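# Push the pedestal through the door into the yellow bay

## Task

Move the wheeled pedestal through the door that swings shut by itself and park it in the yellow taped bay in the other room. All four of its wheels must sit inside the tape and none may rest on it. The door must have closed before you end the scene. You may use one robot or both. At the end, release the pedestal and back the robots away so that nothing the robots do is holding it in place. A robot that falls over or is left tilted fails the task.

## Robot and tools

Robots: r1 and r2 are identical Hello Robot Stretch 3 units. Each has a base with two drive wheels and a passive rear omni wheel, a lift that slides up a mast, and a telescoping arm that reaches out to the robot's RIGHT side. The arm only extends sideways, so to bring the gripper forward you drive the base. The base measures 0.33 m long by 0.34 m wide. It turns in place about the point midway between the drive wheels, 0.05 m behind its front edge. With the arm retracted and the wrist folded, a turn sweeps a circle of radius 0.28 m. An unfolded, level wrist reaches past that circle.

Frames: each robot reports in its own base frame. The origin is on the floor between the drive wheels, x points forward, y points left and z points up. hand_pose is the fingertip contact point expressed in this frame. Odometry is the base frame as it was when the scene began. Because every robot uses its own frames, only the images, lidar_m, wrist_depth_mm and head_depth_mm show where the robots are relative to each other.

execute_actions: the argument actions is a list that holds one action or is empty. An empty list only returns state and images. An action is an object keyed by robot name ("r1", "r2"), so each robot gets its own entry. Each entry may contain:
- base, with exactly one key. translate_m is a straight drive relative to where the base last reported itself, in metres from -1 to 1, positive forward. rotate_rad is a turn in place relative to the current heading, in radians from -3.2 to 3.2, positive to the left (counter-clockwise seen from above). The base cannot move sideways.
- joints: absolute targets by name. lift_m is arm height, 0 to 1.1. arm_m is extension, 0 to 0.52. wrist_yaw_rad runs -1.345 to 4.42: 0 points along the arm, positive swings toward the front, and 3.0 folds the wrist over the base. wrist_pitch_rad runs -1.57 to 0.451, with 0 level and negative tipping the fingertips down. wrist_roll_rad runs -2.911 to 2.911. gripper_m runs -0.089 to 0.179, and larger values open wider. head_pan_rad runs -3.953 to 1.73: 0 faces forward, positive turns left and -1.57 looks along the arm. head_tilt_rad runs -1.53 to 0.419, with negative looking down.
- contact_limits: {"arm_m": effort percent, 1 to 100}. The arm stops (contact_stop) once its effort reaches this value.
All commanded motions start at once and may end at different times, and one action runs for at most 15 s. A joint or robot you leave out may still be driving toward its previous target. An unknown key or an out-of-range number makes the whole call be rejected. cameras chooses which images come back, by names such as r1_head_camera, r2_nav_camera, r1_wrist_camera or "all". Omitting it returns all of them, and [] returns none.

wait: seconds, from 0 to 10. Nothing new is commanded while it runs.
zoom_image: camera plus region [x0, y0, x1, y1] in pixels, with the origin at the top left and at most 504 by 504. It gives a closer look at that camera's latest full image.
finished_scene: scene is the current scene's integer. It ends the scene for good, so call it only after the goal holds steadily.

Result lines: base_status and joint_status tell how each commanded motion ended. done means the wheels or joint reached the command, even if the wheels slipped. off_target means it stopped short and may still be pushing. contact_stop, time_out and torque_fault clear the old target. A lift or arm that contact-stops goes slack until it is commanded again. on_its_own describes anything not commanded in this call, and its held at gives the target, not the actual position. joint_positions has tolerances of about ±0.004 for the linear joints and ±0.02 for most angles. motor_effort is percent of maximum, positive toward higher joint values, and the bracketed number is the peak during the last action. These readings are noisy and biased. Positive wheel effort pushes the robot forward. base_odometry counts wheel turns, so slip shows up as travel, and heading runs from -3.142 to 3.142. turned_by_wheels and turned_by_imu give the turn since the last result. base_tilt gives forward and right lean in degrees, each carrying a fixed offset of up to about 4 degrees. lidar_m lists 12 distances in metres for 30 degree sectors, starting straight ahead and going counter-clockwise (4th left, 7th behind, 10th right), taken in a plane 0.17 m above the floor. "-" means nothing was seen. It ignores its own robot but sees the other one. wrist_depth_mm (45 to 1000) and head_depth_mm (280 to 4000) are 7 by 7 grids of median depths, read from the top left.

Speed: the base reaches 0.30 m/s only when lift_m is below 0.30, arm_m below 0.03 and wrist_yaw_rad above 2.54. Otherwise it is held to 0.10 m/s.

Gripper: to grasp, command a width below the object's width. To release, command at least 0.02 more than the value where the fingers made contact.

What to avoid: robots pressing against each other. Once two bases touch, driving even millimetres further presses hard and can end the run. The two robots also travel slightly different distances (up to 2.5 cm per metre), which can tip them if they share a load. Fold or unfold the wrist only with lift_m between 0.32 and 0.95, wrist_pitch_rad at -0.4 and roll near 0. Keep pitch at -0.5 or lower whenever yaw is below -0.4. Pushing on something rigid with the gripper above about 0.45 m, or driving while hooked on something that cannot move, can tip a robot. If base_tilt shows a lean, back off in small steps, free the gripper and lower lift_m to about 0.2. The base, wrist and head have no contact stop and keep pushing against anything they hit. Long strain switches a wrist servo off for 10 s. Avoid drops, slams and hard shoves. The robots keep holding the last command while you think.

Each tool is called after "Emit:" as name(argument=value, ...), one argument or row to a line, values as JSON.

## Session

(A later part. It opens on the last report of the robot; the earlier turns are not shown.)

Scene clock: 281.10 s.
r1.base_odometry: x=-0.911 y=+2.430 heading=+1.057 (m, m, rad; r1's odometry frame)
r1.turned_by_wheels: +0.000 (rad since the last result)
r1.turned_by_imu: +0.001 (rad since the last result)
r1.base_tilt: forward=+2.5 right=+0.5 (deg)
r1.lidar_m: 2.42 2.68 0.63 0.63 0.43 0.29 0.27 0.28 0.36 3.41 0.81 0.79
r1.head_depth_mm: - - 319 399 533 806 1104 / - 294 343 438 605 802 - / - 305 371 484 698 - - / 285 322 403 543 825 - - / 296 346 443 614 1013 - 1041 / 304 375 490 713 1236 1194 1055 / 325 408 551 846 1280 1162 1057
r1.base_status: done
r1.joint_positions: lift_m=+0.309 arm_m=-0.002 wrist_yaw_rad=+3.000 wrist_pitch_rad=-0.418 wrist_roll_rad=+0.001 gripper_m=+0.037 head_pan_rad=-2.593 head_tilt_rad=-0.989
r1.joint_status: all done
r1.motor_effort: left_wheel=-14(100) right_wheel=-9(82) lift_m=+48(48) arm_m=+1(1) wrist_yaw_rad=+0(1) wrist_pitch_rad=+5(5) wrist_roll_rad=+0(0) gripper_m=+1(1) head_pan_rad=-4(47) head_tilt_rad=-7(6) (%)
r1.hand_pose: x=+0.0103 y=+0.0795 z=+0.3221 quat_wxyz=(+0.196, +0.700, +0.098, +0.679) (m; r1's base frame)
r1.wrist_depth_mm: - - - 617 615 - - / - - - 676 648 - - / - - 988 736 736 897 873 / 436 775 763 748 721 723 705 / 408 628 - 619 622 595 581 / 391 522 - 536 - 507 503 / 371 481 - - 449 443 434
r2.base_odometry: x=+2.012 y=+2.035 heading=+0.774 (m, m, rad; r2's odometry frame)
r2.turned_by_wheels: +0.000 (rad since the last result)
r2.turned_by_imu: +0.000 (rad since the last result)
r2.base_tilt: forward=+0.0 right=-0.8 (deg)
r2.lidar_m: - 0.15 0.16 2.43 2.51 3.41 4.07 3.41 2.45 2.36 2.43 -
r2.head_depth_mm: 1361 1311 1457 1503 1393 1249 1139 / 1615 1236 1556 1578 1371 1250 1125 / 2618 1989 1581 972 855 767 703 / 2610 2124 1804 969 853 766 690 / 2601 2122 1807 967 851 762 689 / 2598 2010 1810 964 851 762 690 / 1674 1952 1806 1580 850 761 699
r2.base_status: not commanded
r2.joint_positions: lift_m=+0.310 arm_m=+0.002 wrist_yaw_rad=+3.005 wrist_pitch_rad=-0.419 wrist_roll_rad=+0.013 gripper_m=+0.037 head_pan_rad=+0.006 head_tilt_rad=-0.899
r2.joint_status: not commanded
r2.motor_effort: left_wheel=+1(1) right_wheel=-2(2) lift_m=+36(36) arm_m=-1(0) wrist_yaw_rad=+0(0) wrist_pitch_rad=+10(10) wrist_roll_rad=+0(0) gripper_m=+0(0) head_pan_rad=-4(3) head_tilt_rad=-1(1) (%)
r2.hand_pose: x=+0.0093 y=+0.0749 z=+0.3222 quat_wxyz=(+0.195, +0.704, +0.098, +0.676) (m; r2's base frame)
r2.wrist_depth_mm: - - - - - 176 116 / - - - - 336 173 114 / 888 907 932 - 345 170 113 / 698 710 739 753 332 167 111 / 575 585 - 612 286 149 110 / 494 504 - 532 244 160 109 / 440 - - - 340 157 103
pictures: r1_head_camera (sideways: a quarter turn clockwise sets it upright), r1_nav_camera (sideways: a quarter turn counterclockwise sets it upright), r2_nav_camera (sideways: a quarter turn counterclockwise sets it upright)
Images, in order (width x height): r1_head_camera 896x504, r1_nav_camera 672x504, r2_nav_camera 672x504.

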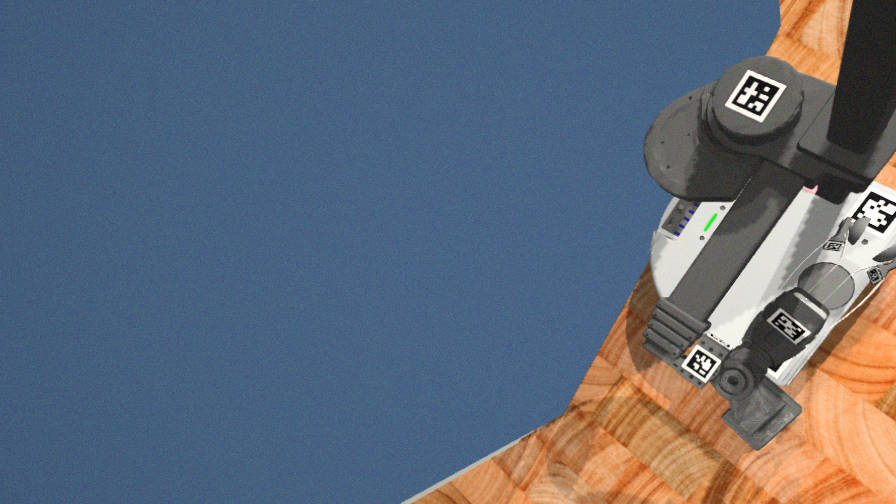

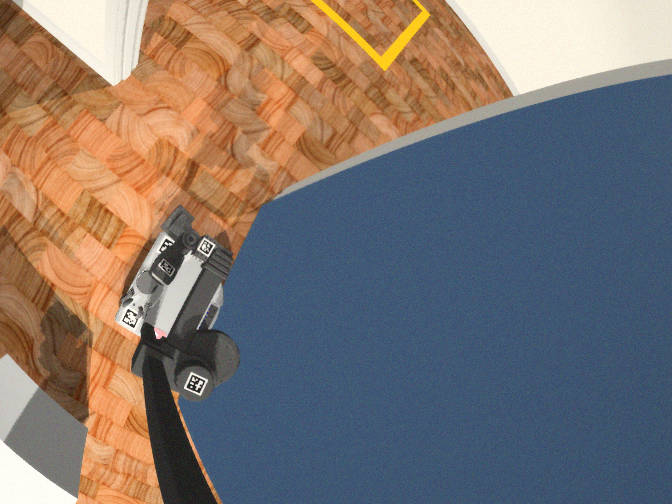

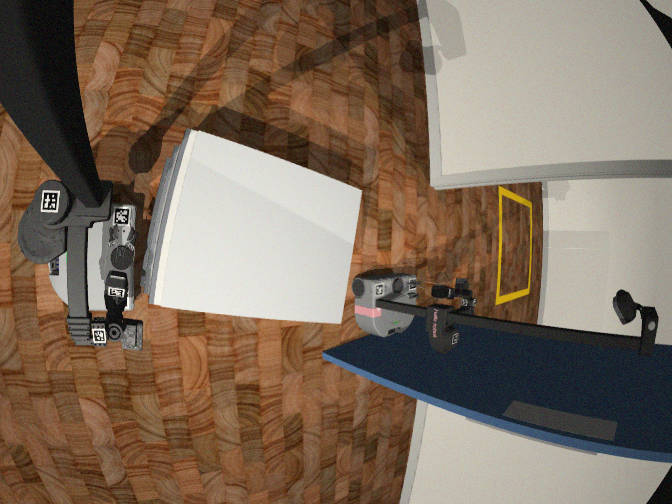

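Emit:
execute_actions(
  actions=[
    {"r2":{"base":{"rotate_rad":0.17},"joints":{"lift_m":0.7}},"r1":{"joints":{"head_pan_rad":1.5,"head_tilt_rad":-1.0}}},
  ],
  cameras=["r2_head_camera"],
)

Emit:
execute_actions(
  actions=[
    {"r2":{"base":{"translate_m":0.25}}},
  ],
  cameras=["r2_head_camera","r2_nav_camera","r1_nav_camera"],
)

Scene clock: 310.93 s.
r1.base_odometry: x=-0.911 y=+2.430 heading=+1.057 (m, m, rad; r1's odometry frame)
r1.turned_by_wheels: +0.000 (rad since the last result)
r1.turned_by_imu: +0.001 (rad since the last result)
r1.base_tilt: forward=+2.3 right=+0.5 (deg)
r1.lidar_m: 2.42 2.69 0.63 0.63 0.42 0.29 0.27 0.28 0.36 3.42 0.81 0.79
r1.head_depth_mm: 2311 1963 1620 1457 1323 1192 1089 / 2308 1189 1031 1097 1312 1183 1080 / 2144 1183 1019 1137 1305 1180 1072 / 2258 1193 1015 1178 1296 1184 1079 / 2224 1886 1623 1433 1285 1202 - / 2219 1861 1629 1438 1315 - - / 2178 1858 1608 1473 - 965 -
r1.base_status: not commanded
r1.joint_positions: lift_m=+0.309 arm_m=-0.002 wrist_yaw_rad=+3.000 wrist_pitch_rad=-0.418 wrist_roll_rad=+0.001 gripper_m=+0.037 head_pan_rad=+1.493 head_tilt_rad=-0.989
r1.joint_status: all done
r1.motor_effort: left_wheel=-14(14) right_wheel=-9(9) lift_m=+48(48) arm_m=+1(1) wrist_yaw_rad=+0(0) wrist_pitch_rad=+5(5) wrist_roll_rad=+0(0) gripper_m=+1(1) head_pan_rad=+3(47) head_tilt_rad=-6(5) (%)
r1.hand_pose: x=+0.0103 y=+0.0795 z=+0.3221 quat_wxyz=(+0.196, +0.700, +0.098, +0.679) (m; r1's base frame)
r1.wrist_depth_mm: - - - 614 610 - - / - - - 666 661 - - / - - 967 724 713 911 891 / 424 788 747 765 730 711 705 / 402 635 - 629 621 609 585 / 390 526 - 540 - 511 502 / 369 489 - - 448 442 435
r2.base_odometry: x=+2.012 y=+2.035 heading=+0.944 (m, m, rad; r2's odometry frame)
r2.turned_by_wheels: +0.170 (rad since the last result)
r2.turned_by_imu: +0.175 (rad since the last result)
r2.base_tilt: forward=+0.1 right=-0.8 (deg)
r2.lidar_m: - 0.15 0.21 2.43 2.67 4.12 4.07 2.91 2.37 2.35 2.59 -
r2.head_depth_mm: 2632 1428 1497 1537 1378 1248 1128 / 2635 2153 1680 1550 855 790 1095 / 2609 2148 1816 971 855 765 692 / 2574 2135 1801 970 856 764 693 / 1742 1992 1800 966 853 762 694 / 1777 2014 1813 1556 852 761 709 / 1811 2021 1802 1560 1378 760 834
r2.base_status: done
r2.joint_positions: lift_m=+0.700 arm_m=+0.002 wrist_yaw_rad=+3.005 wrist_pitch_rad=-0.419 wrist_roll_rad=+0.013 gripper_m=+0.037 head_pan_rad=+0.006 head_tilt_rad=-0.899
r2.joint_status: all done
r2.motor_effort: left_wheel=-2(5) right_wheel=+3(8) lift_m=+37(37) arm_m=+0(0) wrist_yaw_rad=+0(0) wrist_pitch_rad=+10(11) wrist_roll_rad=+0(0) gripper_m=+0(0) head_pan_rad=-3(3) head_tilt_rad=-1(1) (%)
r2.hand_pose: x=+0.0093 y=+0.0749 z=+0.7122 quat_wxyz=(+0.195, +0.704, +0.098, +0.676) (m; r2's base frame)
r2.wrist_depth_mm: - - - - - - - / - - - - - - - / - - - - - - - / - - - - - - - / - - - - - - - / 926 958 - 945 414 410 422 / 809 814 820 841 479 351 357
pictures: r2_head_camera (sideways: a quarter turn clockwise sets it upright)
Images, in order (width x height): r2_head_camera 896x504.

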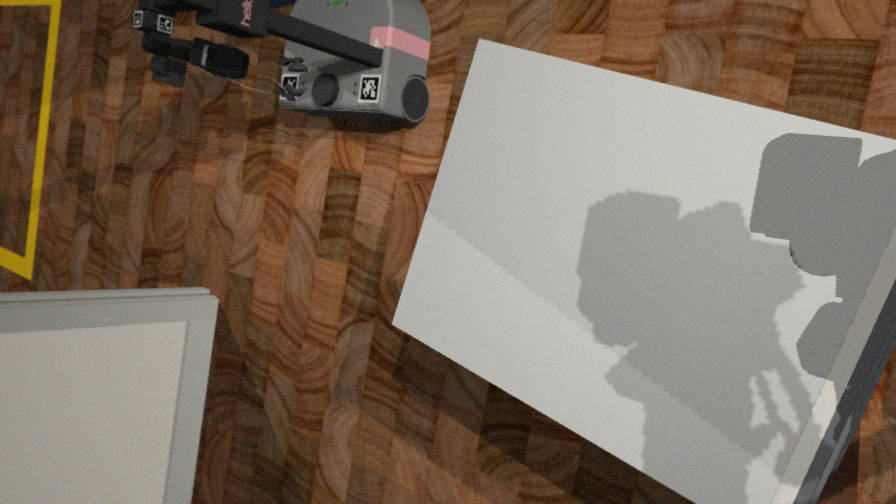

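Scene clock: 314.47 s.
r1.base_odometry: x=-0.911 y=+2.430 heading=+1.057 (m, m, rad; r1's odometry frame)
r1.turned_by_wheels: +0.000 (rad since the last result)
r1.turned_by_imu: +0.000 (rad since the last result)
r1.base_tilt: forward=+2.4 right=+0.5 (deg)
r1.lidar_m: 2.41 0.56 0.41 0.46 0.43 0.29 0.28 0.28 0.36 3.40 0.81 0.79
r1.head_depth_mm: 2324 1952 1034 911 1259 1195 1090 / 2121 1211 1032 907 1194 1189 1087 / 2113 1933 1018 900 1168 1178 1085 / 2083 1911 1446 1398 1259 1186 1070 / 2229 1880 1637 1449 1295 1200 - / 2197 1858 1622 1433 1314 - - / 2183 1845 1618 1473 - 970 -
r1.base_status: not commanded
r1.joint_positions: lift_m=+0.309 arm_m=-0.002 wrist_yaw_rad=+3.000 wrist_pitch_rad=-0.418 wrist_roll_rad=+0.001 gripper_m=+0.037 head_pan_rad=+1.493 head_tilt_rad=-0.989
r1.joint_status: not commanded
r1.motor_effort: left_wheel=-14(14) right_wheel=-9(9) lift_m=+48(48) arm_m=+0(1) wrist_yaw_rad=+0(0) wrist_pitch_rad=+5(5) wrist_roll_rad=+1(0) gripper_m=+0(1) head_pan_rad=+3(3) head_tilt_rad=-7(7) (%)
r1.hand_pose: x=+0.0103 y=+0.0795 z=+0.3221 quat_wxyz=(+0.196, +0.700, +0.098, +0.679) (m; r1's base frame)
r1.wrist_depth_mm: - - - 781 416 433 459 / - - - 903 457 479 501 / - - 973 885 505 538 579 / 431 797 764 700 570 604 687 / 408 641 - 619 628 597 581 / 386 525 - 535 - 507 495 / 371 480 - - 443 433 432
r2.base_odometry: x=+2.158 y=+2.238 heading=+0.944 (m, m, rad; r2's odometry frame)
r2.turned_by_wheels: +0.000 (rad since the last result)
r2.turned_by_imu: -0.003 (rad since the last result)
r2.base_tilt: forward=+0.0 right=-0.8 (deg)
r2.lidar_m: - - 0.15 2.39 2.62 4.08 4.30 2.98 2.41 2.39 2.63 -
r2.head_depth_mm: 2632 2162 1496 1360 1387 1248 1132 / 2617 2144 1821 1427 1355 1227 1114 / 2597 2134 1818 1577 853 767 693 / 2650 2127 1808 1573 856 764 694 / 1516 1769 1821 966 853 765 692 / 1517 1777 1814 965 853 764 689 / 1536 1816 1798 1561 877 762 690
r2.base_status: done
r2.joint_positions: lift_m=+0.700 arm_m=+0.002 wrist_yaw_rad=+3.005 wrist_pitch_rad=-0.418 wrist_roll_rad=+0.013 gripper_m=+0.037 head_pan_rad=+0.006 head_tilt_rad=-0.898
r2.joint_status: not commanded
r2.on_its_own: right_wheel is at rest, and its effort (+24) is outside its rest range (-18 to +18)
r2.motor_effort: left_wheel=+0(11) right_wheel=+24(83) lift_m=+35(37) arm_m=+0(1) wrist_yaw_rad=+0(0) wrist_pitch_rad=+10(10) wrist_roll_rad=+0(0) gripper_m=+0(0) head_pan_rad=-4(4) head_tilt_rad=-1(2) (%)
r2.hand_pose: x=+0.0093 y=+0.0749 z=+0.7122 quat_wxyz=(+0.195, +0.704, +0.098, +0.676) (m; r2's base frame)
r2.wrist_depth_mm: - - - - - - - / - - - - - - - / - - - - - - - / - - - - - - - / - - - - - - - / 903 935 - 921 412 410 417 / 796 807 818 809 345 353 360
pictures: r1_nav_camera (sideways: a quarter turn counterclockwise sets it upright), r2_head_camera (sideways: a quarter turn clockwise sets it upright), r2_nav_camera (sideways: a quarter turn counterclockwise sets it upright)
Images, in order (width x height): r1_nav_camera 672x504, r2_head_camera 896x504, r2_nav_camera 672x504.

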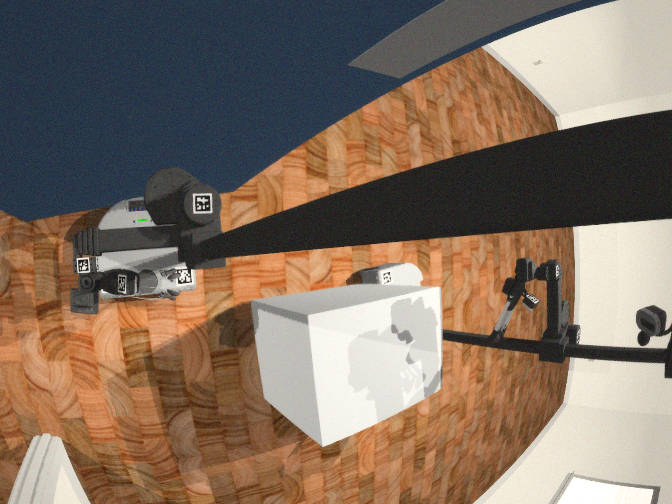

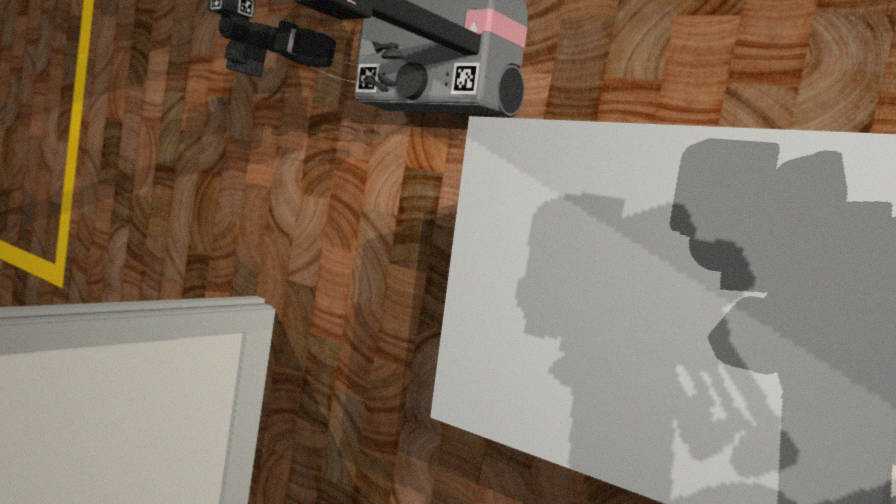

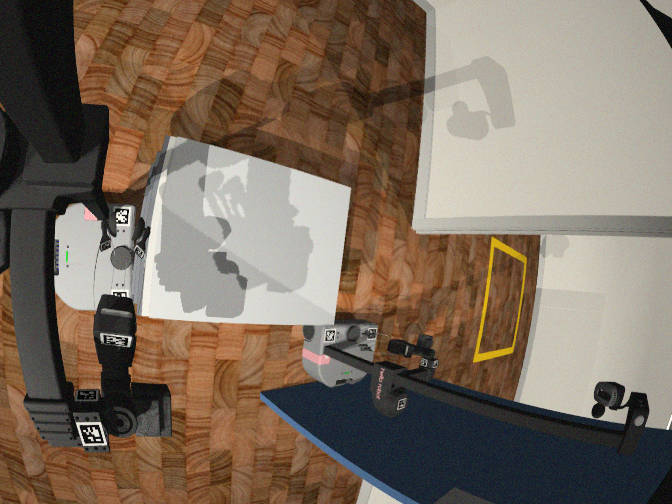

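Emit:
execute_actions(
  actions=[],
)

Scene clock: 319.57 s.
r1.base_odometry: x=-0.911 y=+2.430 heading=+1.057 (m, m, rad; r1's odometry frame)
r1.turned_by_wheels: +0.000 (rad since the last result)
r1.turned_by_imu: +0.000 (rad since the last result)
r1.base_tilt: forward=+2.4 right=+0.6 (deg)
r1.lidar_m: 2.42 0.56 0.41 0.46 0.43 0.29 0.27 0.28 0.36 3.42 0.81 0.79
r1.head_depth_mm: 2317 1954 1036 908 1257 1195 1087 / 2103 1212 1028 905 1191 1185 1084 / 2121 1899 1023 898 1163 1182 1067 / 2093 1905 1443 1398 1269 1185 1073 / 2226 1881 1632 1447 1288 1210 - / 2228 1864 1635 1443 1305 - - / 2205 1849 1609 1467 - 966 -
r1.base_status: not commanded
r1.joint_positions: lift_m=+0.309 arm_m=-0.002 wrist_yaw_rad=+3.000 wrist_pitch_rad=-0.418 wrist_roll_rad=+0.001 gripper_m=+0.037 head_pan_rad=+1.493 head_tilt_rad=-0.989
r1.joint_status: not commanded
r1.motor_effort: left_wheel=-14(14) right_wheel=-9(9) lift_m=+48(48) arm_m=+1(1) wrist_yaw_rad=+0(0) wrist_pitch_rad=+5(5) wrist_roll_rad=+0(0) gripper_m=+1(1) head_pan_rad=+4(3) head_tilt_rad=-6(7) (%)
r1.hand_pose: x=+0.0103 y=+0.0795 z=+0.3221 quat_wxyz=(+0.196, +0.700, +0.098, +0.679) (m; r1's base frame)
r1.wrist_depth_mm: - - - 783 421 435 457 / - - - 919 460 482 502 / - - 975 860 505 526 568 / 432 793 761 727 567 596 672 / 407 635 - 615 618 587 583 / 389 520 - 539 - 514 495 / 371 485 - - 450 440 441
r2.base_odometry: x=+2.158 y=+2.238 heading=+0.944 (m, m, rad; r2's odometry frame)
r2.turned_by_wheels: +0.000 (rad since the last result)
r2.turned_by_imu: +0.000 (rad since the last result)
r2.base_tilt: forward=+0.0 right=-0.8 (deg)
r2.lidar_m: - - 0.15 2.39 2.62 4.11 4.33 2.97 2.41 2.39 2.62 -
r2.head_depth_mm: 2642 2156 1503 1359 1392 1248 1130 / 2615 2147 1822 1419 1344 1230 1117 / 2622 2157 1818 1586 857 767 693 / 2600 2154 1813 1570 853 766 693 / 1518 1776 1807 965 854 764 693 / 1514 1765 1801 967 851 762 691 / 1545 1809 1799 1565 880 762 690
r2.base_status: done
r2.joint_positions: lift_m=+0.700 arm_m=+0.002 wrist_yaw_rad=+3.005 wrist_pitch_rad=-0.418 wrist_roll_rad=+0.013 gripper_m=+0.037 head_pan_rad=+0.006 head_tilt_rad=-0.898
r2.joint_status: not commanded
r2.on_its_own: right_wheel is at rest, and its effort (+25) is outside its rest range (-18 to +18)
r2.motor_effort: left_wheel=-1(11) right_wheel=+25(83) lift_m=+36(37) arm_m=-1(1) wrist_yaw_rad=+0(0) wrist_pitch_rad=+10(10) wrist_roll_rad=+0(0) gripper_m=+0(0) head_pan_rad=-4(4) head_tilt_rad=-1(2) (%)
r2.hand_pose: x=+0.0093 y=+0.0749 z=+0.7122 quat_wxyz=(+0.195, +0.704, +0.098, +0.676) (m; r2's base frame)
r2.wrist_depth_mm: - - - - - - - / - - - - - - - / - - - - - - - / - - - - - - - / - - - - - - - / 906 918 - 941 414 410 413 / 800 788 827 818 345 354 358
pictures: r1_head_camera (sideways: a quarter turn clockwise sets it upright), r1_nav_camera (sideways: a quarter turn counterclockwise sets it upright), r1_wrist_camera, r2_head_camera (sideways: a quarter turn clockwise sets it upright), r2_nav_camera (sideways: a quarter turn counterclockwise sets it upright), r2_wrist_camera
Images, in order (width x height): r1_head_camera 896x504, r1_nav_camera 672x504, r1_wrist_camera 644x364, r2_head_camera 896x504, r2_nav_camera 672x504, r2_wrist_camera 644x364.

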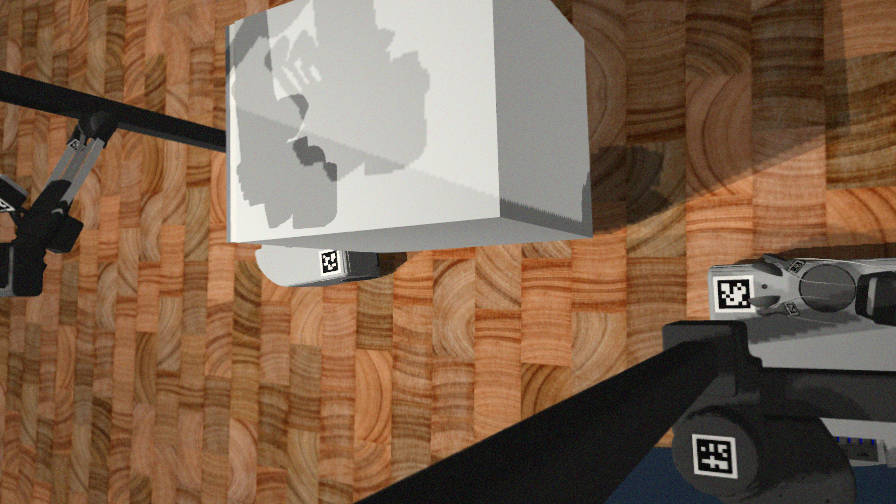

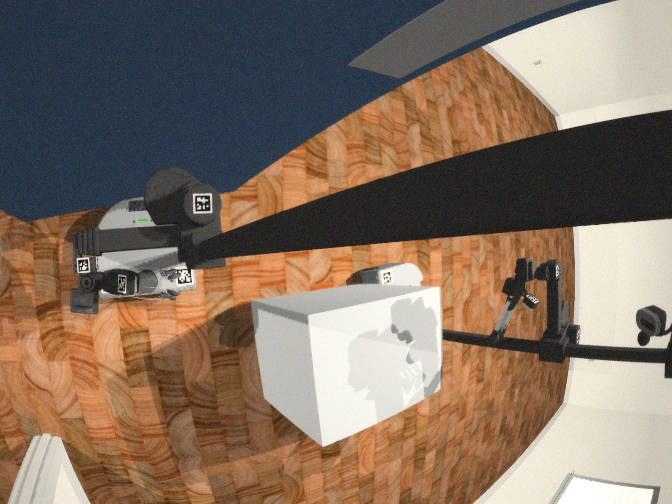

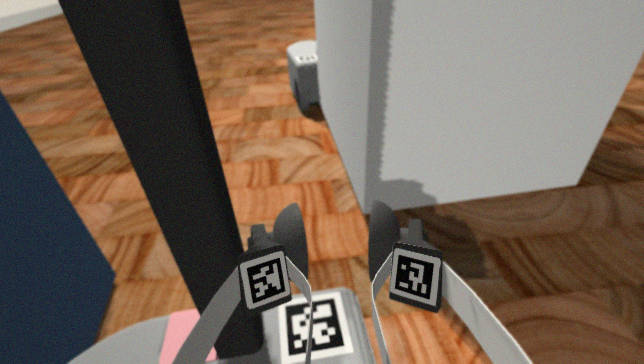

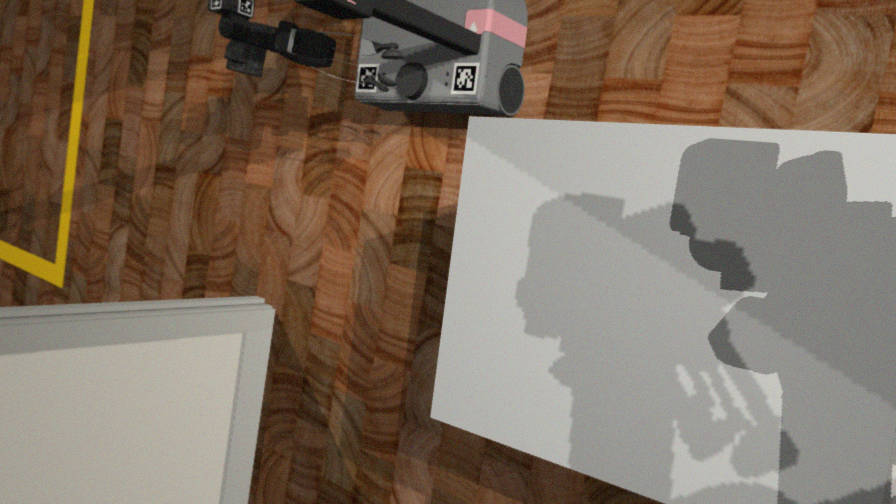

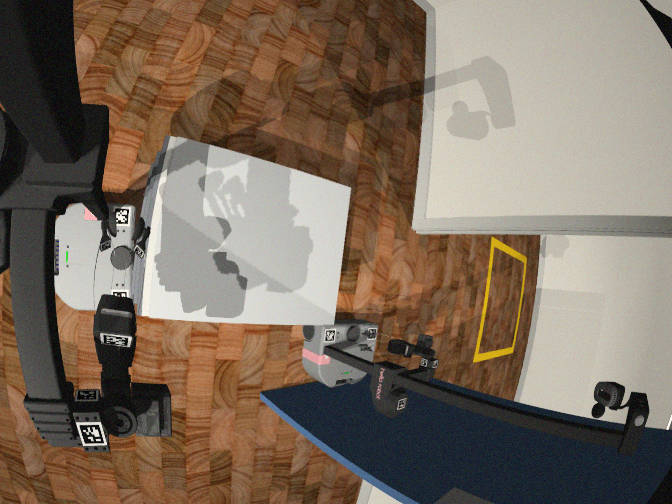

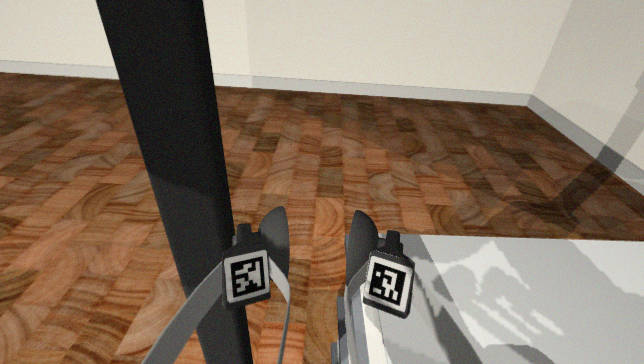

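Emit:
execute_actions(
  actions=[
    {"r2":{"base":{"translate_m":-0.05}}},
  ],
  cameras=[],
)

Emit:
execute_actions(
  actions=[
    {"r2":{"base":{"rotate_rad":-0.16}}},
  ],
  cameras=[],
)

Emit:
execute_actions(
  actions=[
    {"r2":{"base":{"translate_m":0.2}}},
  ],
  cameras=["r2_head_camera","r2_nav_camera","r1_head_camera"],
)

Scene clock: 331.60 s.
r1.base_odometry: x=-0.911 y=+2.430 heading=+1.057 (m, m, rad; r1's odometry frame)
r1.turned_by_wheels: +0.000 (rad since the last result)
r1.turned_by_imu: +0.001 (rad since the last result)
r1.base_tilt: forward=+2.4 right=+0.5 (deg)
r1.lidar_m: 2.42 0.56 0.41 0.46 0.42 0.29 0.27 0.28 0.36 3.41 0.82 0.79
r1.head_depth_mm: 2314 1948 1036 913 1266 1194 1080 / 2129 1884 1030 903 1192 1188 1082 / 2156 1930 1021 901 1169 1182 1079 / 2122 1890 1447 1393 1266 1185 1067 / 2233 1908 1635 1438 1296 1204 - / 2209 1862 1617 1435 1316 - - / 2165 1855 1611 1461 - 966 -
r1.base_status: not commanded
r1.joint_positions: lift_m=+0.309 arm_m=-0.002 wrist_yaw_rad=+3.000 wrist_pitch_rad=-0.418 wrist_roll_rad=+0.001 gripper_m=+0.037 head_pan_rad=+1.493 head_tilt_rad=-0.989
r1.joint_status: not commanded
r1.motor_effort: left_wheel=-14(14) right_wheel=-9(9) lift_m=+48(48) arm_m=+0(1) wrist_yaw_rad=+0(1) wrist_pitch_rad=+5(5) wrist_roll_rad=+0(0) gripper_m=+1(1) head_pan_rad=+4(3) head_tilt_rad=-7(7) (%)
r1.hand_pose: x=+0.0103 y=+0.0795 z=+0.3221 quat_wxyz=(+0.196, +0.700, +0.098, +0.679) (m; r1's base frame)
r1.wrist_depth_mm: - - - 793 416 434 449 / - - - 875 462 481 506 / - - 988 869 517 533 583 / 430 782 752 729 567 606 689 / 408 636 - 607 621 583 583 / 393 523 - 541 - 505 498 / 369 474 - - 446 440 432
r2.base_odometry: x=+2.129 y=+2.197 heading=+0.944 (m, m, rad; r2's odometry frame)
r2.turned_by_wheels: +0.000 (rad since the last result)
r2.turned_by_imu: +0.000 (rad since the last result)
r2.base_tilt: forward=+0.1 right=-0.8 (deg)
r2.lidar_m: - 0.15 0.18 2.40 2.62 4.10 4.27 2.96 2.40 2.38 2.10 -
r2.head_depth_mm: 2626 2142 1310 1401 1396 1244 1130 / 2612 2145 1826 1437 1364 1226 1113 / 2609 2129 1818 975 857 770 694 / 2600 2156 1803 974 854 766 691 / 1569 1818 1810 963 852 766 692 / 1561 1823 1811 963 853 762 703 / 1595 1866 1799 1569 880 761 707
r2.base_status: done
r2.joint_positions: lift_m=+0.700 arm_m=+0.002 wrist_yaw_rad=+3.005 wrist_pitch_rad=-0.418 wrist_roll_rad=+0.013 gripper_m=+0.037 head_pan_rad=+0.006 head_tilt_rad=-0.898
r2.joint_status: not commanded
r2.motor_effort: left_wheel=-1(6) right_wheel=+1(11) lift_m=+36(36) arm_m=-1(1) wrist_yaw_rad=+0(0) wrist_pitch_rad=+10(10) wrist_roll_rad=+0(0) gripper_m=+0(0) head_pan_rad=-3(3) head_tilt_rad=-1(1) (%)
r2.hand_pose: x=+0.0093 y=+0.0749 z=+0.7122 quat_wxyz=(+0.195, +0.704, +0.098, +0.676) (m; r2's base frame)
r2.wrist_depth_mm: - - - - - - - / - - - - - - - / - - - - - - - / - - - - - - - / - - - - - - - / 915 938 - 957 411 409 417 / 795 823 797 825 364 354 356
pictures: none
No camera images: the call's "cameras" was empty. Leave "cameras" out to get every camera's image.

Scene clock: 332.70 s.
r1.base_odometry: x=-0.911 y=+2.430 heading=+1.057 (m, m, rad; r1's odometry frame)
r1.turned_by_wheels: +0.000 (rad since the last result)
r1.turned_by_imu: +0.000 (rad since the last result)
r1.base_tilt: forward=+2.4 right=+0.5 (deg)
r1.lidar_m: 2.42 0.56 0.41 0.46 0.42 0.29 0.27 0.28 0.36 3.41 0.81 0.79
r1.head_depth_mm: 2315 1930 1041 911 1256 1194 1086 / 2117 1898 1033 900 1197 1185 1082 / 2161 1903 1023 900 1166 1185 1075 / 2137 1909 1455 1400 1258 1192 1071 / 2210 1882 1636 1445 1295 1202 - / 2215 1886 1626 1429 1313 - - / 2185 1854 1625 1467 - 969 -
r1.base_status: not commanded
r1.joint_positions: lift_m=+0.309 arm_m=-0.002 wrist_yaw_rad=+3.000 wrist_pitch_rad=-0.418 wrist_roll_rad=+0.001 gripper_m=+0.037 head_pan_rad=+1.493 head_tilt_rad=-0.989
r1.joint_status: not commanded
r1.motor_effort: left_wheel=-14(14) right_wheel=-9(9) lift_m=+48(47) arm_m=+1(1) wrist_yaw_rad=+0(1) wrist_pitch_rad=+5(5) wrist_roll_rad=+0(0) gripper_m=+0(1) head_pan_rad=+4(3) head_tilt_rad=-5(7) (%)
r1.hand_pose: x=+0.0103 y=+0.0795 z=+0.3221 quat_wxyz=(+0.196, +0.700, +0.098, +0.679) (m; r1's base frame)
r1.wrist_depth_mm: - - - 796 421 433 457 / - - - 920 461 480 505 / - - 966 867 512 532 564 / 431 768 767 718 566 598 684 / 410 640 - 601 624 596 586 / 391 525 - 531 - 506 493 / 371 477 - - 446 438 430
r2.base_odometry: x=+2.129 y=+2.197 heading=+0.784 (m, m, rad; r2's odometry frame)
r2.turned_by_wheels: -0.160 (rad since the last result)
r2.turned_by_imu: -0.164 (rad since the last result)
r2.base_tilt: forward=+0.0 right=-0.9 (deg)
r2.lidar_m: - - 0.15 2.39 2.49 3.38 4.25 3.42 2.48 2.39 2.27 2.10
r2.head_depth_mm: 886 1301 1346 1470 1388 1248 1135 / 2613 1992 1297 1457 1392 1246 1131 / 2648 2129 1825 1439 1345 790 702 / 2649 2165 1820 968 854 765 693 / 2601 2144 1809 966 853 765 692 / 2611 2037 1800 964 854 761 691 / 1494 1736 1803 963 851 761 691
r2.base_status: done
r2.joint_positions: lift_m=+0.700 arm_m=+0.002 wrist_yaw_rad=+3.005 wrist_pitch_rad=-0.418 wrist_roll_rad=+0.013 gripper_m=+0.037 head_pan_rad=+0.006 head_tilt_rad=-0.898
r2.joint_status: not commanded
r2.motor_effort: left_wheel=+3(6) right_wheel=-5(9) lift_m=+36(36) arm_m=-1(0) wrist_yaw_rad=+0(1) wrist_pitch_rad=+10(10) wrist_roll_rad=+0(0) gripper_m=+0(0) head_pan_rad=-3(3) head_tilt_rad=-1(2) (%)
r2.hand_pose: x=+0.0093 y=+0.0749 z=+0.7122 quat_wxyz=(+0.195, +0.704, +0.098, +0.676) (m; r2's base frame)
r2.wrist_depth_mm: - - - - - - - / - - - - - - - / - - - - - - - / - - - - - - - / - - - - 491 492 505 / 897 920 - 914 412 409 422 / 793 819 788 811 351 350 355
pictures: none
No camera images: the call's "cameras" was empty. Leave "cameras" out to get every camera's image.

Scene clock: 335.73 s.
r1.base_odometry: x=-0.911 y=+2.430 heading=+1.057 (m, m, rad; r1's odometry frame)
r1.turned_by_wheels: +0.000 (rad since the last result)
r1.turned_by_imu: +0.000 (rad since the last result)
r1.base_tilt: forward=+2.5 right=+0.5 (deg)
r1.lidar_m: 2.42 0.36 0.28 0.43 0.43 0.29 0.27 0.28 0.36 3.41 0.81 0.79
r1.head_depth_mm: 2122 1953 1039 913 837 1179 1091 / 2232 1091 1027 904 836 1168 1080 / 2219 1926 1017 899 828 1162 1082 / 852 1901 1409 1379 1260 1179 1074 / 2224 1886 1647 1445 1294 1208 - / 2208 1877 1625 1429 1306 - - / 2195 1865 1630 1484 - 964 -
r1.base_status: not commanded
r1.joint_positions: lift_m=+0.309 arm_m=-0.002 wrist_yaw_rad=+3.000 wrist_pitch_rad=-0.418 wrist_roll_rad=+0.001 gripper_m=+0.037 head_pan_rad=+1.493 head_tilt_rad=-0.989
r1.joint_status: not commanded
r1.motor_effort: left_wheel=-14(14) right_wheel=-9(9) lift_m=+48(48) arm_m=+1(1) wrist_yaw_rad=+0(0) wrist_pitch_rad=+5(5) wrist_roll_rad=+0(0) gripper_m=+2(1) head_pan_rad=+3(4) head_tilt_rad=-6(6) (%)
r1.hand_pose: x=+0.0103 y=+0.0795 z=+0.3221 quat_wxyz=(+0.196, +0.700, +0.098, +0.679) (m; r1's base frame)
r1.wrist_depth_mm: - - - - 294 301 309 / - - - 864 320 329 341 / - - 981 892 359 368 376 / 432 792 742 727 394 413 439 / 402 636 - 610 436 458 493 / 394 526 - 536 - 507 491 / 376 488 - - 440 432 436
r2.base_odometry: x=+2.270 y=+2.338 heading=+0.784 (m, m, rad; r2's odometry frame)
r2.turned_by_wheels: +0.000 (rad since the last result)
r2.turned_by_imu: +0.036 (rad since the last result)
r2.base_tilt: forward=+0.0 right=-0.9 (deg)
r2.lidar_m: - - 0.15 0.20 2.51 3.53 4.47 3.32 2.47 2.39 2.50 -
r2.head_depth_mm: 2631 2105 958 1341 1349 1247 1129 / 2635 2149 1213 1330 1348 1246 1132 / 2620 2161 1778 1365 885 788 703 / 2636 2133 1805 1568 856 766 693 / 2629 2133 1826 1573 855 763 692 / 2617 1980 1768 1564 853 762 690 / 1323 1536 1745 1556 852 764 690
r2.base_status: done
r2.joint_positions: lift_m=+0.700 arm_m=+0.002 wrist_yaw_rad=+3.006 wrist_pitch_rad=-0.418 wrist_roll_rad=+0.013 gripper_m=+0.037 head_pan_rad=+0.006 head_tilt_rad=-0.897
r2.joint_status: not commanded
r2.motor_effort: left_wheel=+11(75) right_wheel=+14(25) lift_m=+30(36) arm_m=-1(1) wrist_yaw_rad=-1(0) wrist_pitch_rad=+10(11) wrist_roll_rad=+0(1) gripper_m=+0(0) head_pan_rad=-3(3) head_tilt_rad=-2(2) (%)
r2.hand_pose: x=+0.0091 y=+0.0750 z=+0.7126 quat_wxyz=(+0.194, +0.704, +0.098, +0.676) (m; r2's base frame)
r2.wrist_depth_mm: - - - - - - - / - - - - - - - / - - - - - - - / - - - - - - - / - - - - 490 495 506 / 912 937 - 557 408 409 419 / 807 814 802 500 344 354 357
pictures: r1_head_camera (sideways: a quarter turn clockwise sets it upright), r2_head_camera (sideways: a quarter turn clockwise sets it upright), r2_nav_camera (sideways: a quarter turn counterclockwise sets it upright)
Images, in order (width x height): r1_head_camera 896x504, r2_head_camera 896x504, r2_nav_camera 672x504.

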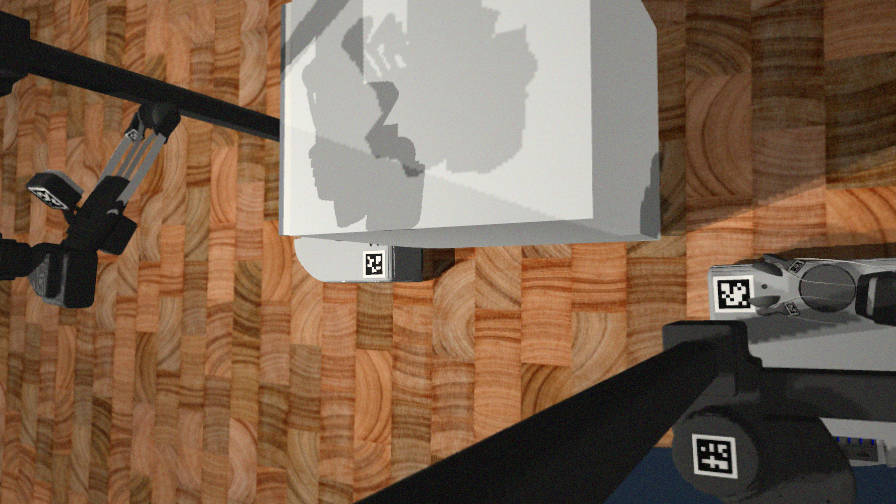

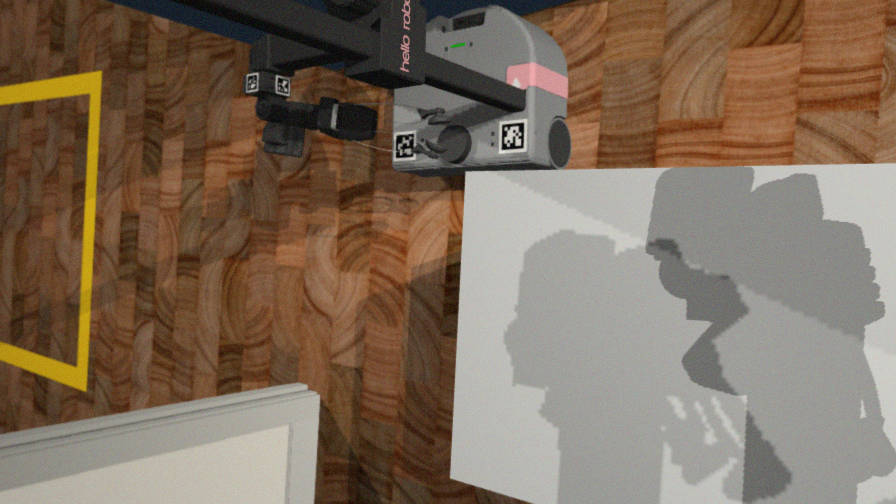

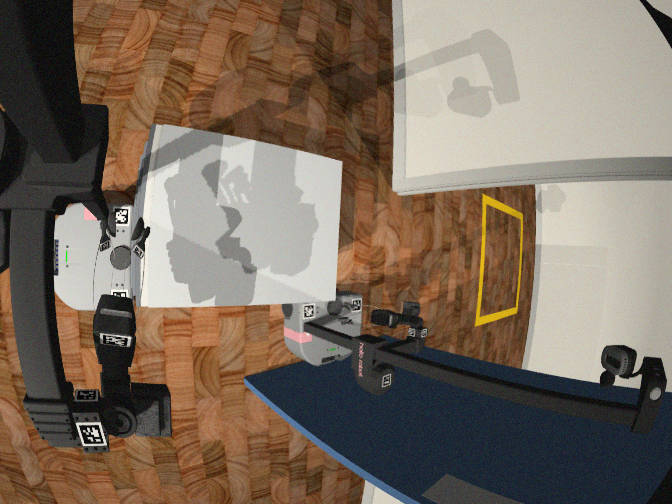

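Emit:
execute_actions(
  actions=[
    {"r2":{"base":{"translate_m":-0.33}}},
  ],
  cameras=[],
)

Emit:
execute_actions(
  actions=[
    {"r2":{"base":{"rotate_rad":0.32}}},
  ],
  cameras=[],
)

Emit:
execute_actions(
  actions=[
    {"r2":{"base":{"translate_m":0.28}}},
  ],
  cameras=[],
)

Emit:
execute_actions(
  actions=[
    {"r2":{"base":{"rotate_rad":-0.36}}},
  ],
  cameras=["r2_head_camera","r2_nav_camera"],
)

Scene clock: 358.30 s.
r1.base_odometry: x=-0.911 y=+2.430 heading=+1.057 (m, m, rad; r1's odometry frame)
r1.turned_by_wheels: +0.000 (rad since the last result)
r1.turned_by_imu: +0.001 (rad since the last result)
r1.base_tilt: forward=+2.4 right=+0.5 (deg)
r1.lidar_m: 2.42 0.36 0.28 0.43 0.43 0.29 0.28 0.28 0.36 3.41 0.81 0.79
r1.head_depth_mm: 2314 1953 1040 909 839 1175 1095 / 2175 1941 1025 905 831 1174 1087 / 2164 1854 1025 895 828 1167 1072 / 2260 1911 1530 1397 1249 1173 1070 / 2220 1878 1646 1445 1287 1201 - / 2221 1884 1624 1439 1309 - - / 2167 1860 1608 1482 - 964 -
r1.base_status: not commanded
r1.joint_positions: lift_m=+0.309 arm_m=-0.002 wrist_yaw_rad=+3.000 wrist_pitch_rad=-0.418 wrist_roll_rad=+0.001 gripper_m=+0.037 head_pan_rad=+1.493 head_tilt_rad=-0.989
r1.joint_status: not commanded
r1.motor_effort: left_wheel=-14(14) right_wheel=-9(9) lift_m=+48(48) arm_m=+0(0) wrist_yaw_rad=+0(0) wrist_pitch_rad=+5(5) wrist_roll_rad=+0(0) gripper_m=+1(1) head_pan_rad=+3(3) head_tilt_rad=-7(7) (%)
r1.hand_pose: x=+0.0103 y=+0.0795 z=+0.3221 quat_wxyz=(+0.196, +0.700, +0.098, +0.679) (m; r1's base frame)
r1.wrist_depth_mm: - - - - 296 300 306 / - - - - 327 332 341 / - - 986 887 355 363 383 / 431 805 760 710 394 408 433 / 409 641 - 602 434 466 495 / 394 521 - 536 - 504 504 / 371 479 - - 442 442 431
r2.base_odometry: x=+2.037 y=+2.105 heading=+0.784 (m, m, rad; r2's odometry frame)
r2.turned_by_wheels: +0.000 (rad since the last result)
r2.turned_by_imu: -0.001 (rad since the last result)
r2.base_tilt: forward=+0.0 right=-0.8 (deg)
r2.lidar_m: 0.38 0.40 2.48 2.41 2.51 3.53 4.13 3.32 2.46 2.38 2.39 0.99
r2.head_depth_mm: 1405 1166 1526 1534 1397 1247 1128 / 2614 1385 1537 1526 1393 1250 1132 / 2622 2170 1512 1008 885 1214 1133 / 2656 2134 1118 968 868 1058 1122 / 2599 2147 1116 970 870 1122 1124 / 1703 1931 1116 968 866 1142 1125 / 1640 1910 1804 986 866 1203 1118
r2.base_status: done
r2.joint_positions: lift_m=+0.700 arm_m=+0.002 wrist_yaw_rad=+3.006 wrist_pitch_rad=-0.418 wrist_roll_rad=+0.013 gripper_m=+0.037 head_pan_rad=+0.006 head_tilt_rad=-0.897
r2.joint_status: not commanded
r2.motor_effort: left_wheel=+0(6) right_wheel=+0(5) lift_m=+30(31) arm_m=+0(1) wrist_yaw_rad=-1(1) wrist_pitch_rad=+10(10) wrist_roll_rad=+1(0) gripper_m=+0(0) head_pan_rad=-3(3) head_tilt_rad=-2(2) (%)
r2.hand_pose: x=+0.0091 y=+0.0750 z=+0.7126 quat_wxyz=(+0.194, +0.704, +0.098, +0.676) (m; r2's base frame)
r2.wrist_depth_mm: - - - - - - - / - - - - - - - / - - - - - - - / - - - - - - - / - - - - - - 502 / 934 925 - 956 - 568 437 / 803 801 816 840 836 566 401
pictures: none
No camera images: the call's "cameras" was empty. Leave "cameras" out to get every camera's image.

Scene clock: 359.73 s.
r1.base_odometry: x=-0.911 y=+2.430 heading=+1.057 (m, m, rad; r1's odometry frame)
r1.turned_by_wheels: +0.000 (rad since the last result)
r1.turned_by_imu: +0.000 (rad since the last result)
r1.base_tilt: forward=+2.4 right=+0.5 (deg)
r1.lidar_m: 2.42 0.36 0.28 0.43 0.43 0.29 0.27 0.28 0.36 3.42 0.81 0.79
r1.head_depth_mm: 2306 1949 1042 914 838 1175 1088 / 2232 1951 1025 906 833 1165 1078 / 2160 1797 1021 900 829 1155 1079 / 2228 1908 1535 1399 1253 1171 1077 / 2227 1869 1629 1449 1295 1209 - / 2200 1876 1626 1433 1316 - - / 2179 1851 1622 1474 - 969 -
r1.base_status: not commanded
r1.joint_positions: lift_m=+0.309 arm_m=-0.002 wrist_yaw_rad=+3.000 wrist_pitch_rad=-0.418 wrist_roll_rad=+0.001 gripper_m=+0.037 head_pan_rad=+1.493 head_tilt_rad=-0.989
r1.joint_status: not commanded
r1.motor_effort: left_wheel=-14(14) right_wheel=-9(9) lift_m=+48(48) arm_m=+1(1) wrist_yaw_rad=+0(1) wrist_pitch_rad=+5(5) wrist_roll_rad=+0(1) gripper_m=+1(1) head_pan_rad=+3(3) head_tilt_rad=-5(6) (%)
r1.hand_pose: x=+0.0103 y=+0.0795 z=+0.3221 quat_wxyz=(+0.196, +0.700, +0.098, +0.679) (m; r1's base frame)
r1.wrist_depth_mm: - - - - 294 300 306 / - - - - 323 329 343 / - - 986 880 356 369 380 / 429 776 765 735 391 408 430 / 408 644 - 613 438 465 497 / 396 527 - 532 - 503 496 / 375 484 - - 445 435 439
r2.base_odometry: x=+2.037 y=+2.105 heading=+1.104 (m, m, rad; r2's odometry frame)
r2.turned_by_wheels: +0.320 (rad since the last result)
r2.turned_by_imu: +0.328 (rad since the last result)
r2.base_tilt: forward=+0.0 right=-0.8 (deg)
r2.lidar_m: 0.39 0.46 2.41 2.42 2.94 4.12 4.16 2.63 2.38 2.40 0.99 0.38
r2.head_depth_mm: 2639 2156 1825 991 1351 1250 1134 / 2620 2150 1120 977 859 980 1130 / 1670 1958 1119 970 855 1038 1124 / 1723 1994 1116 971 881 1173 1125 / 1801 2042 1811 968 898 1196 1126 / 1899 2074 1813 1572 1337 1240 1125 / 1968 2126 1809 1575 1383 1241 1126
r2.base_status: done
r2.joint_positions: lift_m=+0.700 arm_m=+0.002 wrist_yaw_rad=+3.006 wrist_pitch_rad=-0.418 wrist_roll_rad=+0.013 gripper_m=+0.037 head_pan_rad=+0.006 head_tilt_rad=-0.897
r2.joint_status: not commanded
r2.motor_effort: left_wheel=-3(5) right_wheel=+3(8) lift_m=+30(30) arm_m=+0(0) wrist_yaw_rad=-1(1) wrist_pitch_rad=+10(10) wrist_roll_rad=+0(0) gripper_m=+0(0) head_pan_rad=-3(3) head_tilt_rad=-2(2) (%)
r2.hand_pose: x=+0.0091 y=+0.0750 z=+0.7126 quat_wxyz=(+0.194, +0.704, +0.098, +0.676) (m; r2's base frame)
r2.wrist_depth_mm: - - - - - - - / - - - - - - - / - - - - - - - / - - - - - - - / - - - - - - - / 898 934 - 965 - - - / 779 812 796 827 838 875 480
pictures: none
No camera images: the call's "cameras" was empty. Leave "cameras" out to get every camera's image.

Scene clock: 364.00 s.
r1.base_odometry: x=-0.911 y=+2.430 heading=+1.057 (m, m, rad; r1's odometry frame)
r1.turned_by_wheels: +0.000 (rad since the last result)
r1.turned_by_imu: +0.001 (rad since the last result)
r1.base_tilt: forward=+2.4 right=+0.4 (deg)
r1.lidar_m: 2.42 0.36 0.28 0.43 0.43 0.29 0.27 0.28 0.36 3.42 0.81 0.79
r1.head_depth_mm: 2147 1946 1036 910 839 1170 1083 / 2237 1841 1027 903 836 1161 1086 / 856 1908 1020 902 828 1160 1081 / 2252 1908 1558 1403 1261 1174 1072 / 2232 1882 1630 1449 1292 1203 - / 2209 1876 1628 1431 1310 - - / 2182 1860 1611 1467 - 964 -
r1.base_status: not commanded
r1.joint_positions: lift_m=+0.309 arm_m=-0.002 wrist_yaw_rad=+3.000 wrist_pitch_rad=-0.418 wrist_roll_rad=+0.001 gripper_m=+0.037 head_pan_rad=+1.493 head_tilt_rad=-0.989
r1.joint_status: not commanded
r1.motor_effort: left_wheel=-14(14) right_wheel=-9(9) lift_m=+47(48) arm_m=+1(1) wrist_yaw_rad=+0(0) wrist_pitch_rad=+5(5) wrist_roll_rad=+0(0) gripper_m=+1(1) head_pan_rad=+3(3) head_tilt_rad=-7(5) (%)
r1.hand_pose: x=+0.0103 y=+0.0795 z=+0.3221 quat_wxyz=(+0.196, +0.700, +0.098, +0.679) (m; r1's base frame)
r1.wrist_depth_mm: - - - - 296 298 311 / - - - 955 326 331 341 / - - - 866 357 367 380 / 428 790 787 718 394 406 429 / 410 643 - 599 444 464 494 / 392 520 - 540 - 511 501 / 370 474 - - 444 438 437
r2.base_odometry: x=+2.163 y=+2.355 heading=+1.103 (m, m, rad; r2's odometry frame)
r2.turned_by_wheels: +0.000 (rad since the last result)
r2.turned_by_imu: +0.002 (rad since the last result)
r2.base_tilt: forward=+0.0 right=-0.8 (deg)
r2.lidar_m: - 0.15 2.30 2.32 2.82 4.40 4.36 2.74 2.48 0.21 0.15 -
r2.head_depth_mm: 2623 2146 1834 1586 856 766 703 / 2541 2158 1815 970 860 768 693 / 1403 1625 1791 969 857 766 694 / 1461 1696 1818 972 855 764 692 / 1528 1772 1818 1573 868 764 710 / 1593 1866 1814 1570 1384 786 828 / 1659 1955 1810 1566 1381 1238 1122
r2.base_status: done
r2.joint_positions: lift_m=+0.700 arm_m=+0.002 wrist_yaw_rad=+3.006 wrist_pitch_rad=-0.418 wrist_roll_rad=+0.013 gripper_m=+0.037 head_pan_rad=+0.006 head_tilt_rad=-0.897
r2.joint_status: not commanded
r2.motor_effort: left_wheel=-2(3) right_wheel=+3(9) lift_m=+30(31) arm_m=-1(1) wrist_yaw_rad=-1(1) wrist_pitch_rad=+10(10) wrist_roll_rad=+0(0) gripper_m=+0(0) head_pan_rad=-3(3) head_tilt_rad=-2(2) (%)
r2.hand_pose: x=+0.0091 y=+0.0750 z=+0.7126 quat_wxyz=(+0.194, +0.704, +0.098, +0.676) (m; r2's base frame)
r2.wrist_depth_mm: - - - - - - - / - - - - - - - / - - - - - - - / - - - - - - - / - - - - - - - / 896 919 - 962 - - - / 806 821 795 837 840 354 361
pictures: none
No camera images: the call's "cameras" was empty. Leave "cameras" out to get every camera's image.

Scene clock: 365.77 s.
r1.base_odometry: x=-0.911 y=+2.430 heading=+1.057 (m, m, rad; r1's odometry frame)
r1.turned_by_wheels: +0.000 (rad since the last result)
r1.turned_by_imu: +0.000 (rad since the last result)
r1.base_tilt: forward=+2.4 right=+0.5 (deg)
r1.lidar_m: 2.42 0.37 0.28 0.43 0.43 0.29 0.27 0.28 0.36 3.39 0.81 0.79
r1.head_depth_mm: 2214 1885 1034 912 838 1176 1090 / 2228 1922 1028 903 831 1170 1085 / 905 1918 1025 897 826 1165 1078 / 2193 1894 1620 1402 1258 1169 1078 / 2246 1882 1637 1446 1296 1202 - / 2216 1883 1632 1440 1308 - - / 2200 1856 1622 1483 - 969 -
r1.base_status: not commanded
r1.joint_positions: lift_m=+0.309 arm_m=-0.002 wrist_yaw_rad=+3.000 wrist_pitch_rad=-0.418 wrist_roll_rad=+0.001 gripper_m=+0.037 head_pan_rad=+1.493 head_tilt_rad=-0.989
r1.joint_status: not commanded
r1.motor_effort: left_wheel=-14(14) right_wheel=-9(9) lift_m=+48(47) arm_m=+1(1) wrist_yaw_rad=+0(0) wrist_pitch_rad=+5(5) wrist_roll_rad=+1(1) gripper_m=+1(1) head_pan_rad=+3(3) head_tilt_rad=-7(6) (%)
r1.hand_pose: x=+0.0103 y=+0.0795 z=+0.3221 quat_wxyz=(+0.196, +0.700, +0.098, +0.679) (m; r1's base frame)
r1.wrist_depth_mm: - - - - 297 302 311 / - - - - 325 330 344 / - - - 863 359 364 379 / 429 785 757 716 398 410 431 / 408 643 - 607 435 461 486 / 394 514 - 534 - 505 497 / 370 479 - - 447 444 438
r2.base_odometry: x=+2.163 y=+2.355 heading=+0.744 (m, m, rad; r2's odometry frame)
r2.turned_by_wheels: -0.360 (rad since the last result)
r2.turned_by_imu: -0.369 (rad since the last result)
r2.base_tilt: forward=+0.0 right=-0.9 (deg)
r2.lidar_m: - 0.15 0.16 2.31 2.38 3.23 4.39 3.61 2.58 2.48 0.17 0.15
r2.head_depth_mm: 2667 2086 1065 1353 1400 1255 1134 / 2641 2156 1491 1362 1337 790 695 / 2594 2172 1833 973 861 765 693 / 2607 2146 1819 968 856 768 690 / 2632 2134 1815 964 855 765 692 / 2422 1661 1773 968 852 762 690 / 1359 1598 1766 1566 1361 774 691
r2.base_status: done
r2.joint_positions: lift_m=+0.700 arm_m=+0.002 wrist_yaw_rad=+3.006 wrist_pitch_rad=-0.418 wrist_roll_rad=+0.013 gripper_m=+0.037 head_pan_rad=+0.006 head_tilt_rad=-0.897
r2.joint_status: not commanded
r2.motor_effort: left_wheel=+2(5) right_wheel=-4(8) lift_m=+30(30) arm_m=-1(0) wrist_yaw_rad=+0(0) wrist_pitch_rad=+10(10) wrist_roll_rad=+0(0) gripper_m=+0(0) head_pan_rad=-3(3) head_tilt_rad=-2(2) (%)
r2.hand_pose: x=+0.0091 y=+0.0750 z=+0.7126 quat_wxyz=(+0.194, +0.704, +0.098, +0.676) (m; r2's base frame)
r2.wrist_depth_mm: - - - - - - - / - - - - - - - / - - - - - - - / - - - - - - - / - - - - - - - / 947 921 - 960 412 413 419 / 805 811 790 833 353 352 354
pictures: r2_head_camera (sideways: a quarter turn clockwise sets it upright), r2_nav_camera (sideways: a quarter turn counterclockwise sets it upright)
Images, in order (width x height): r2_head_camera 896x504, r2_nav_camera 672x504.

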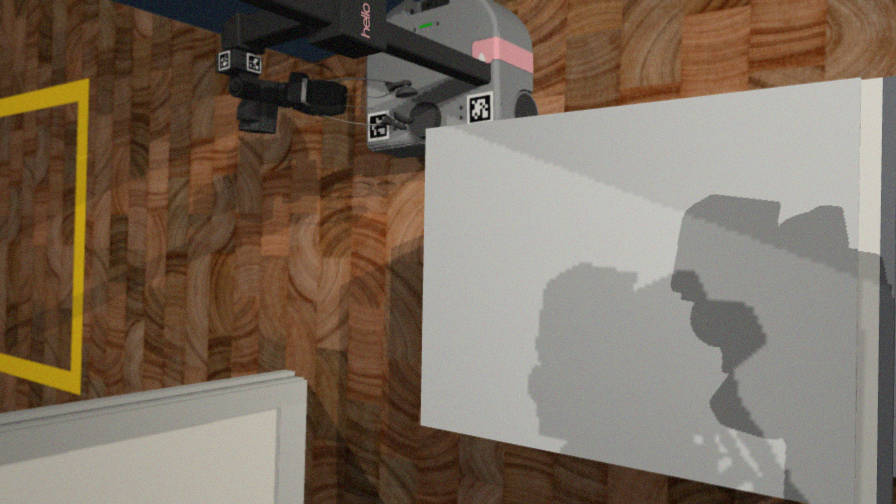

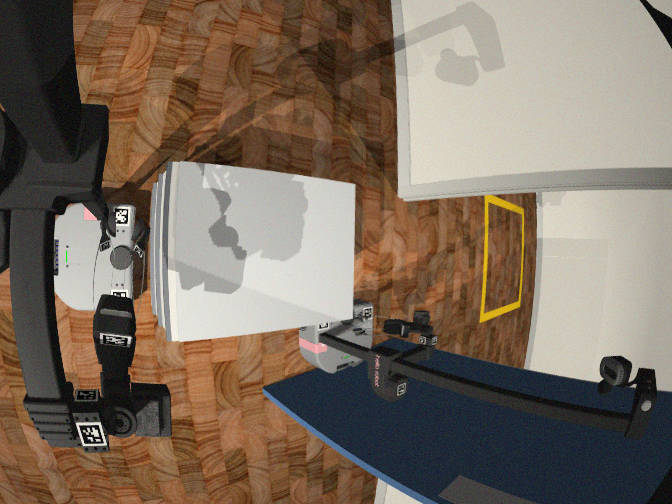

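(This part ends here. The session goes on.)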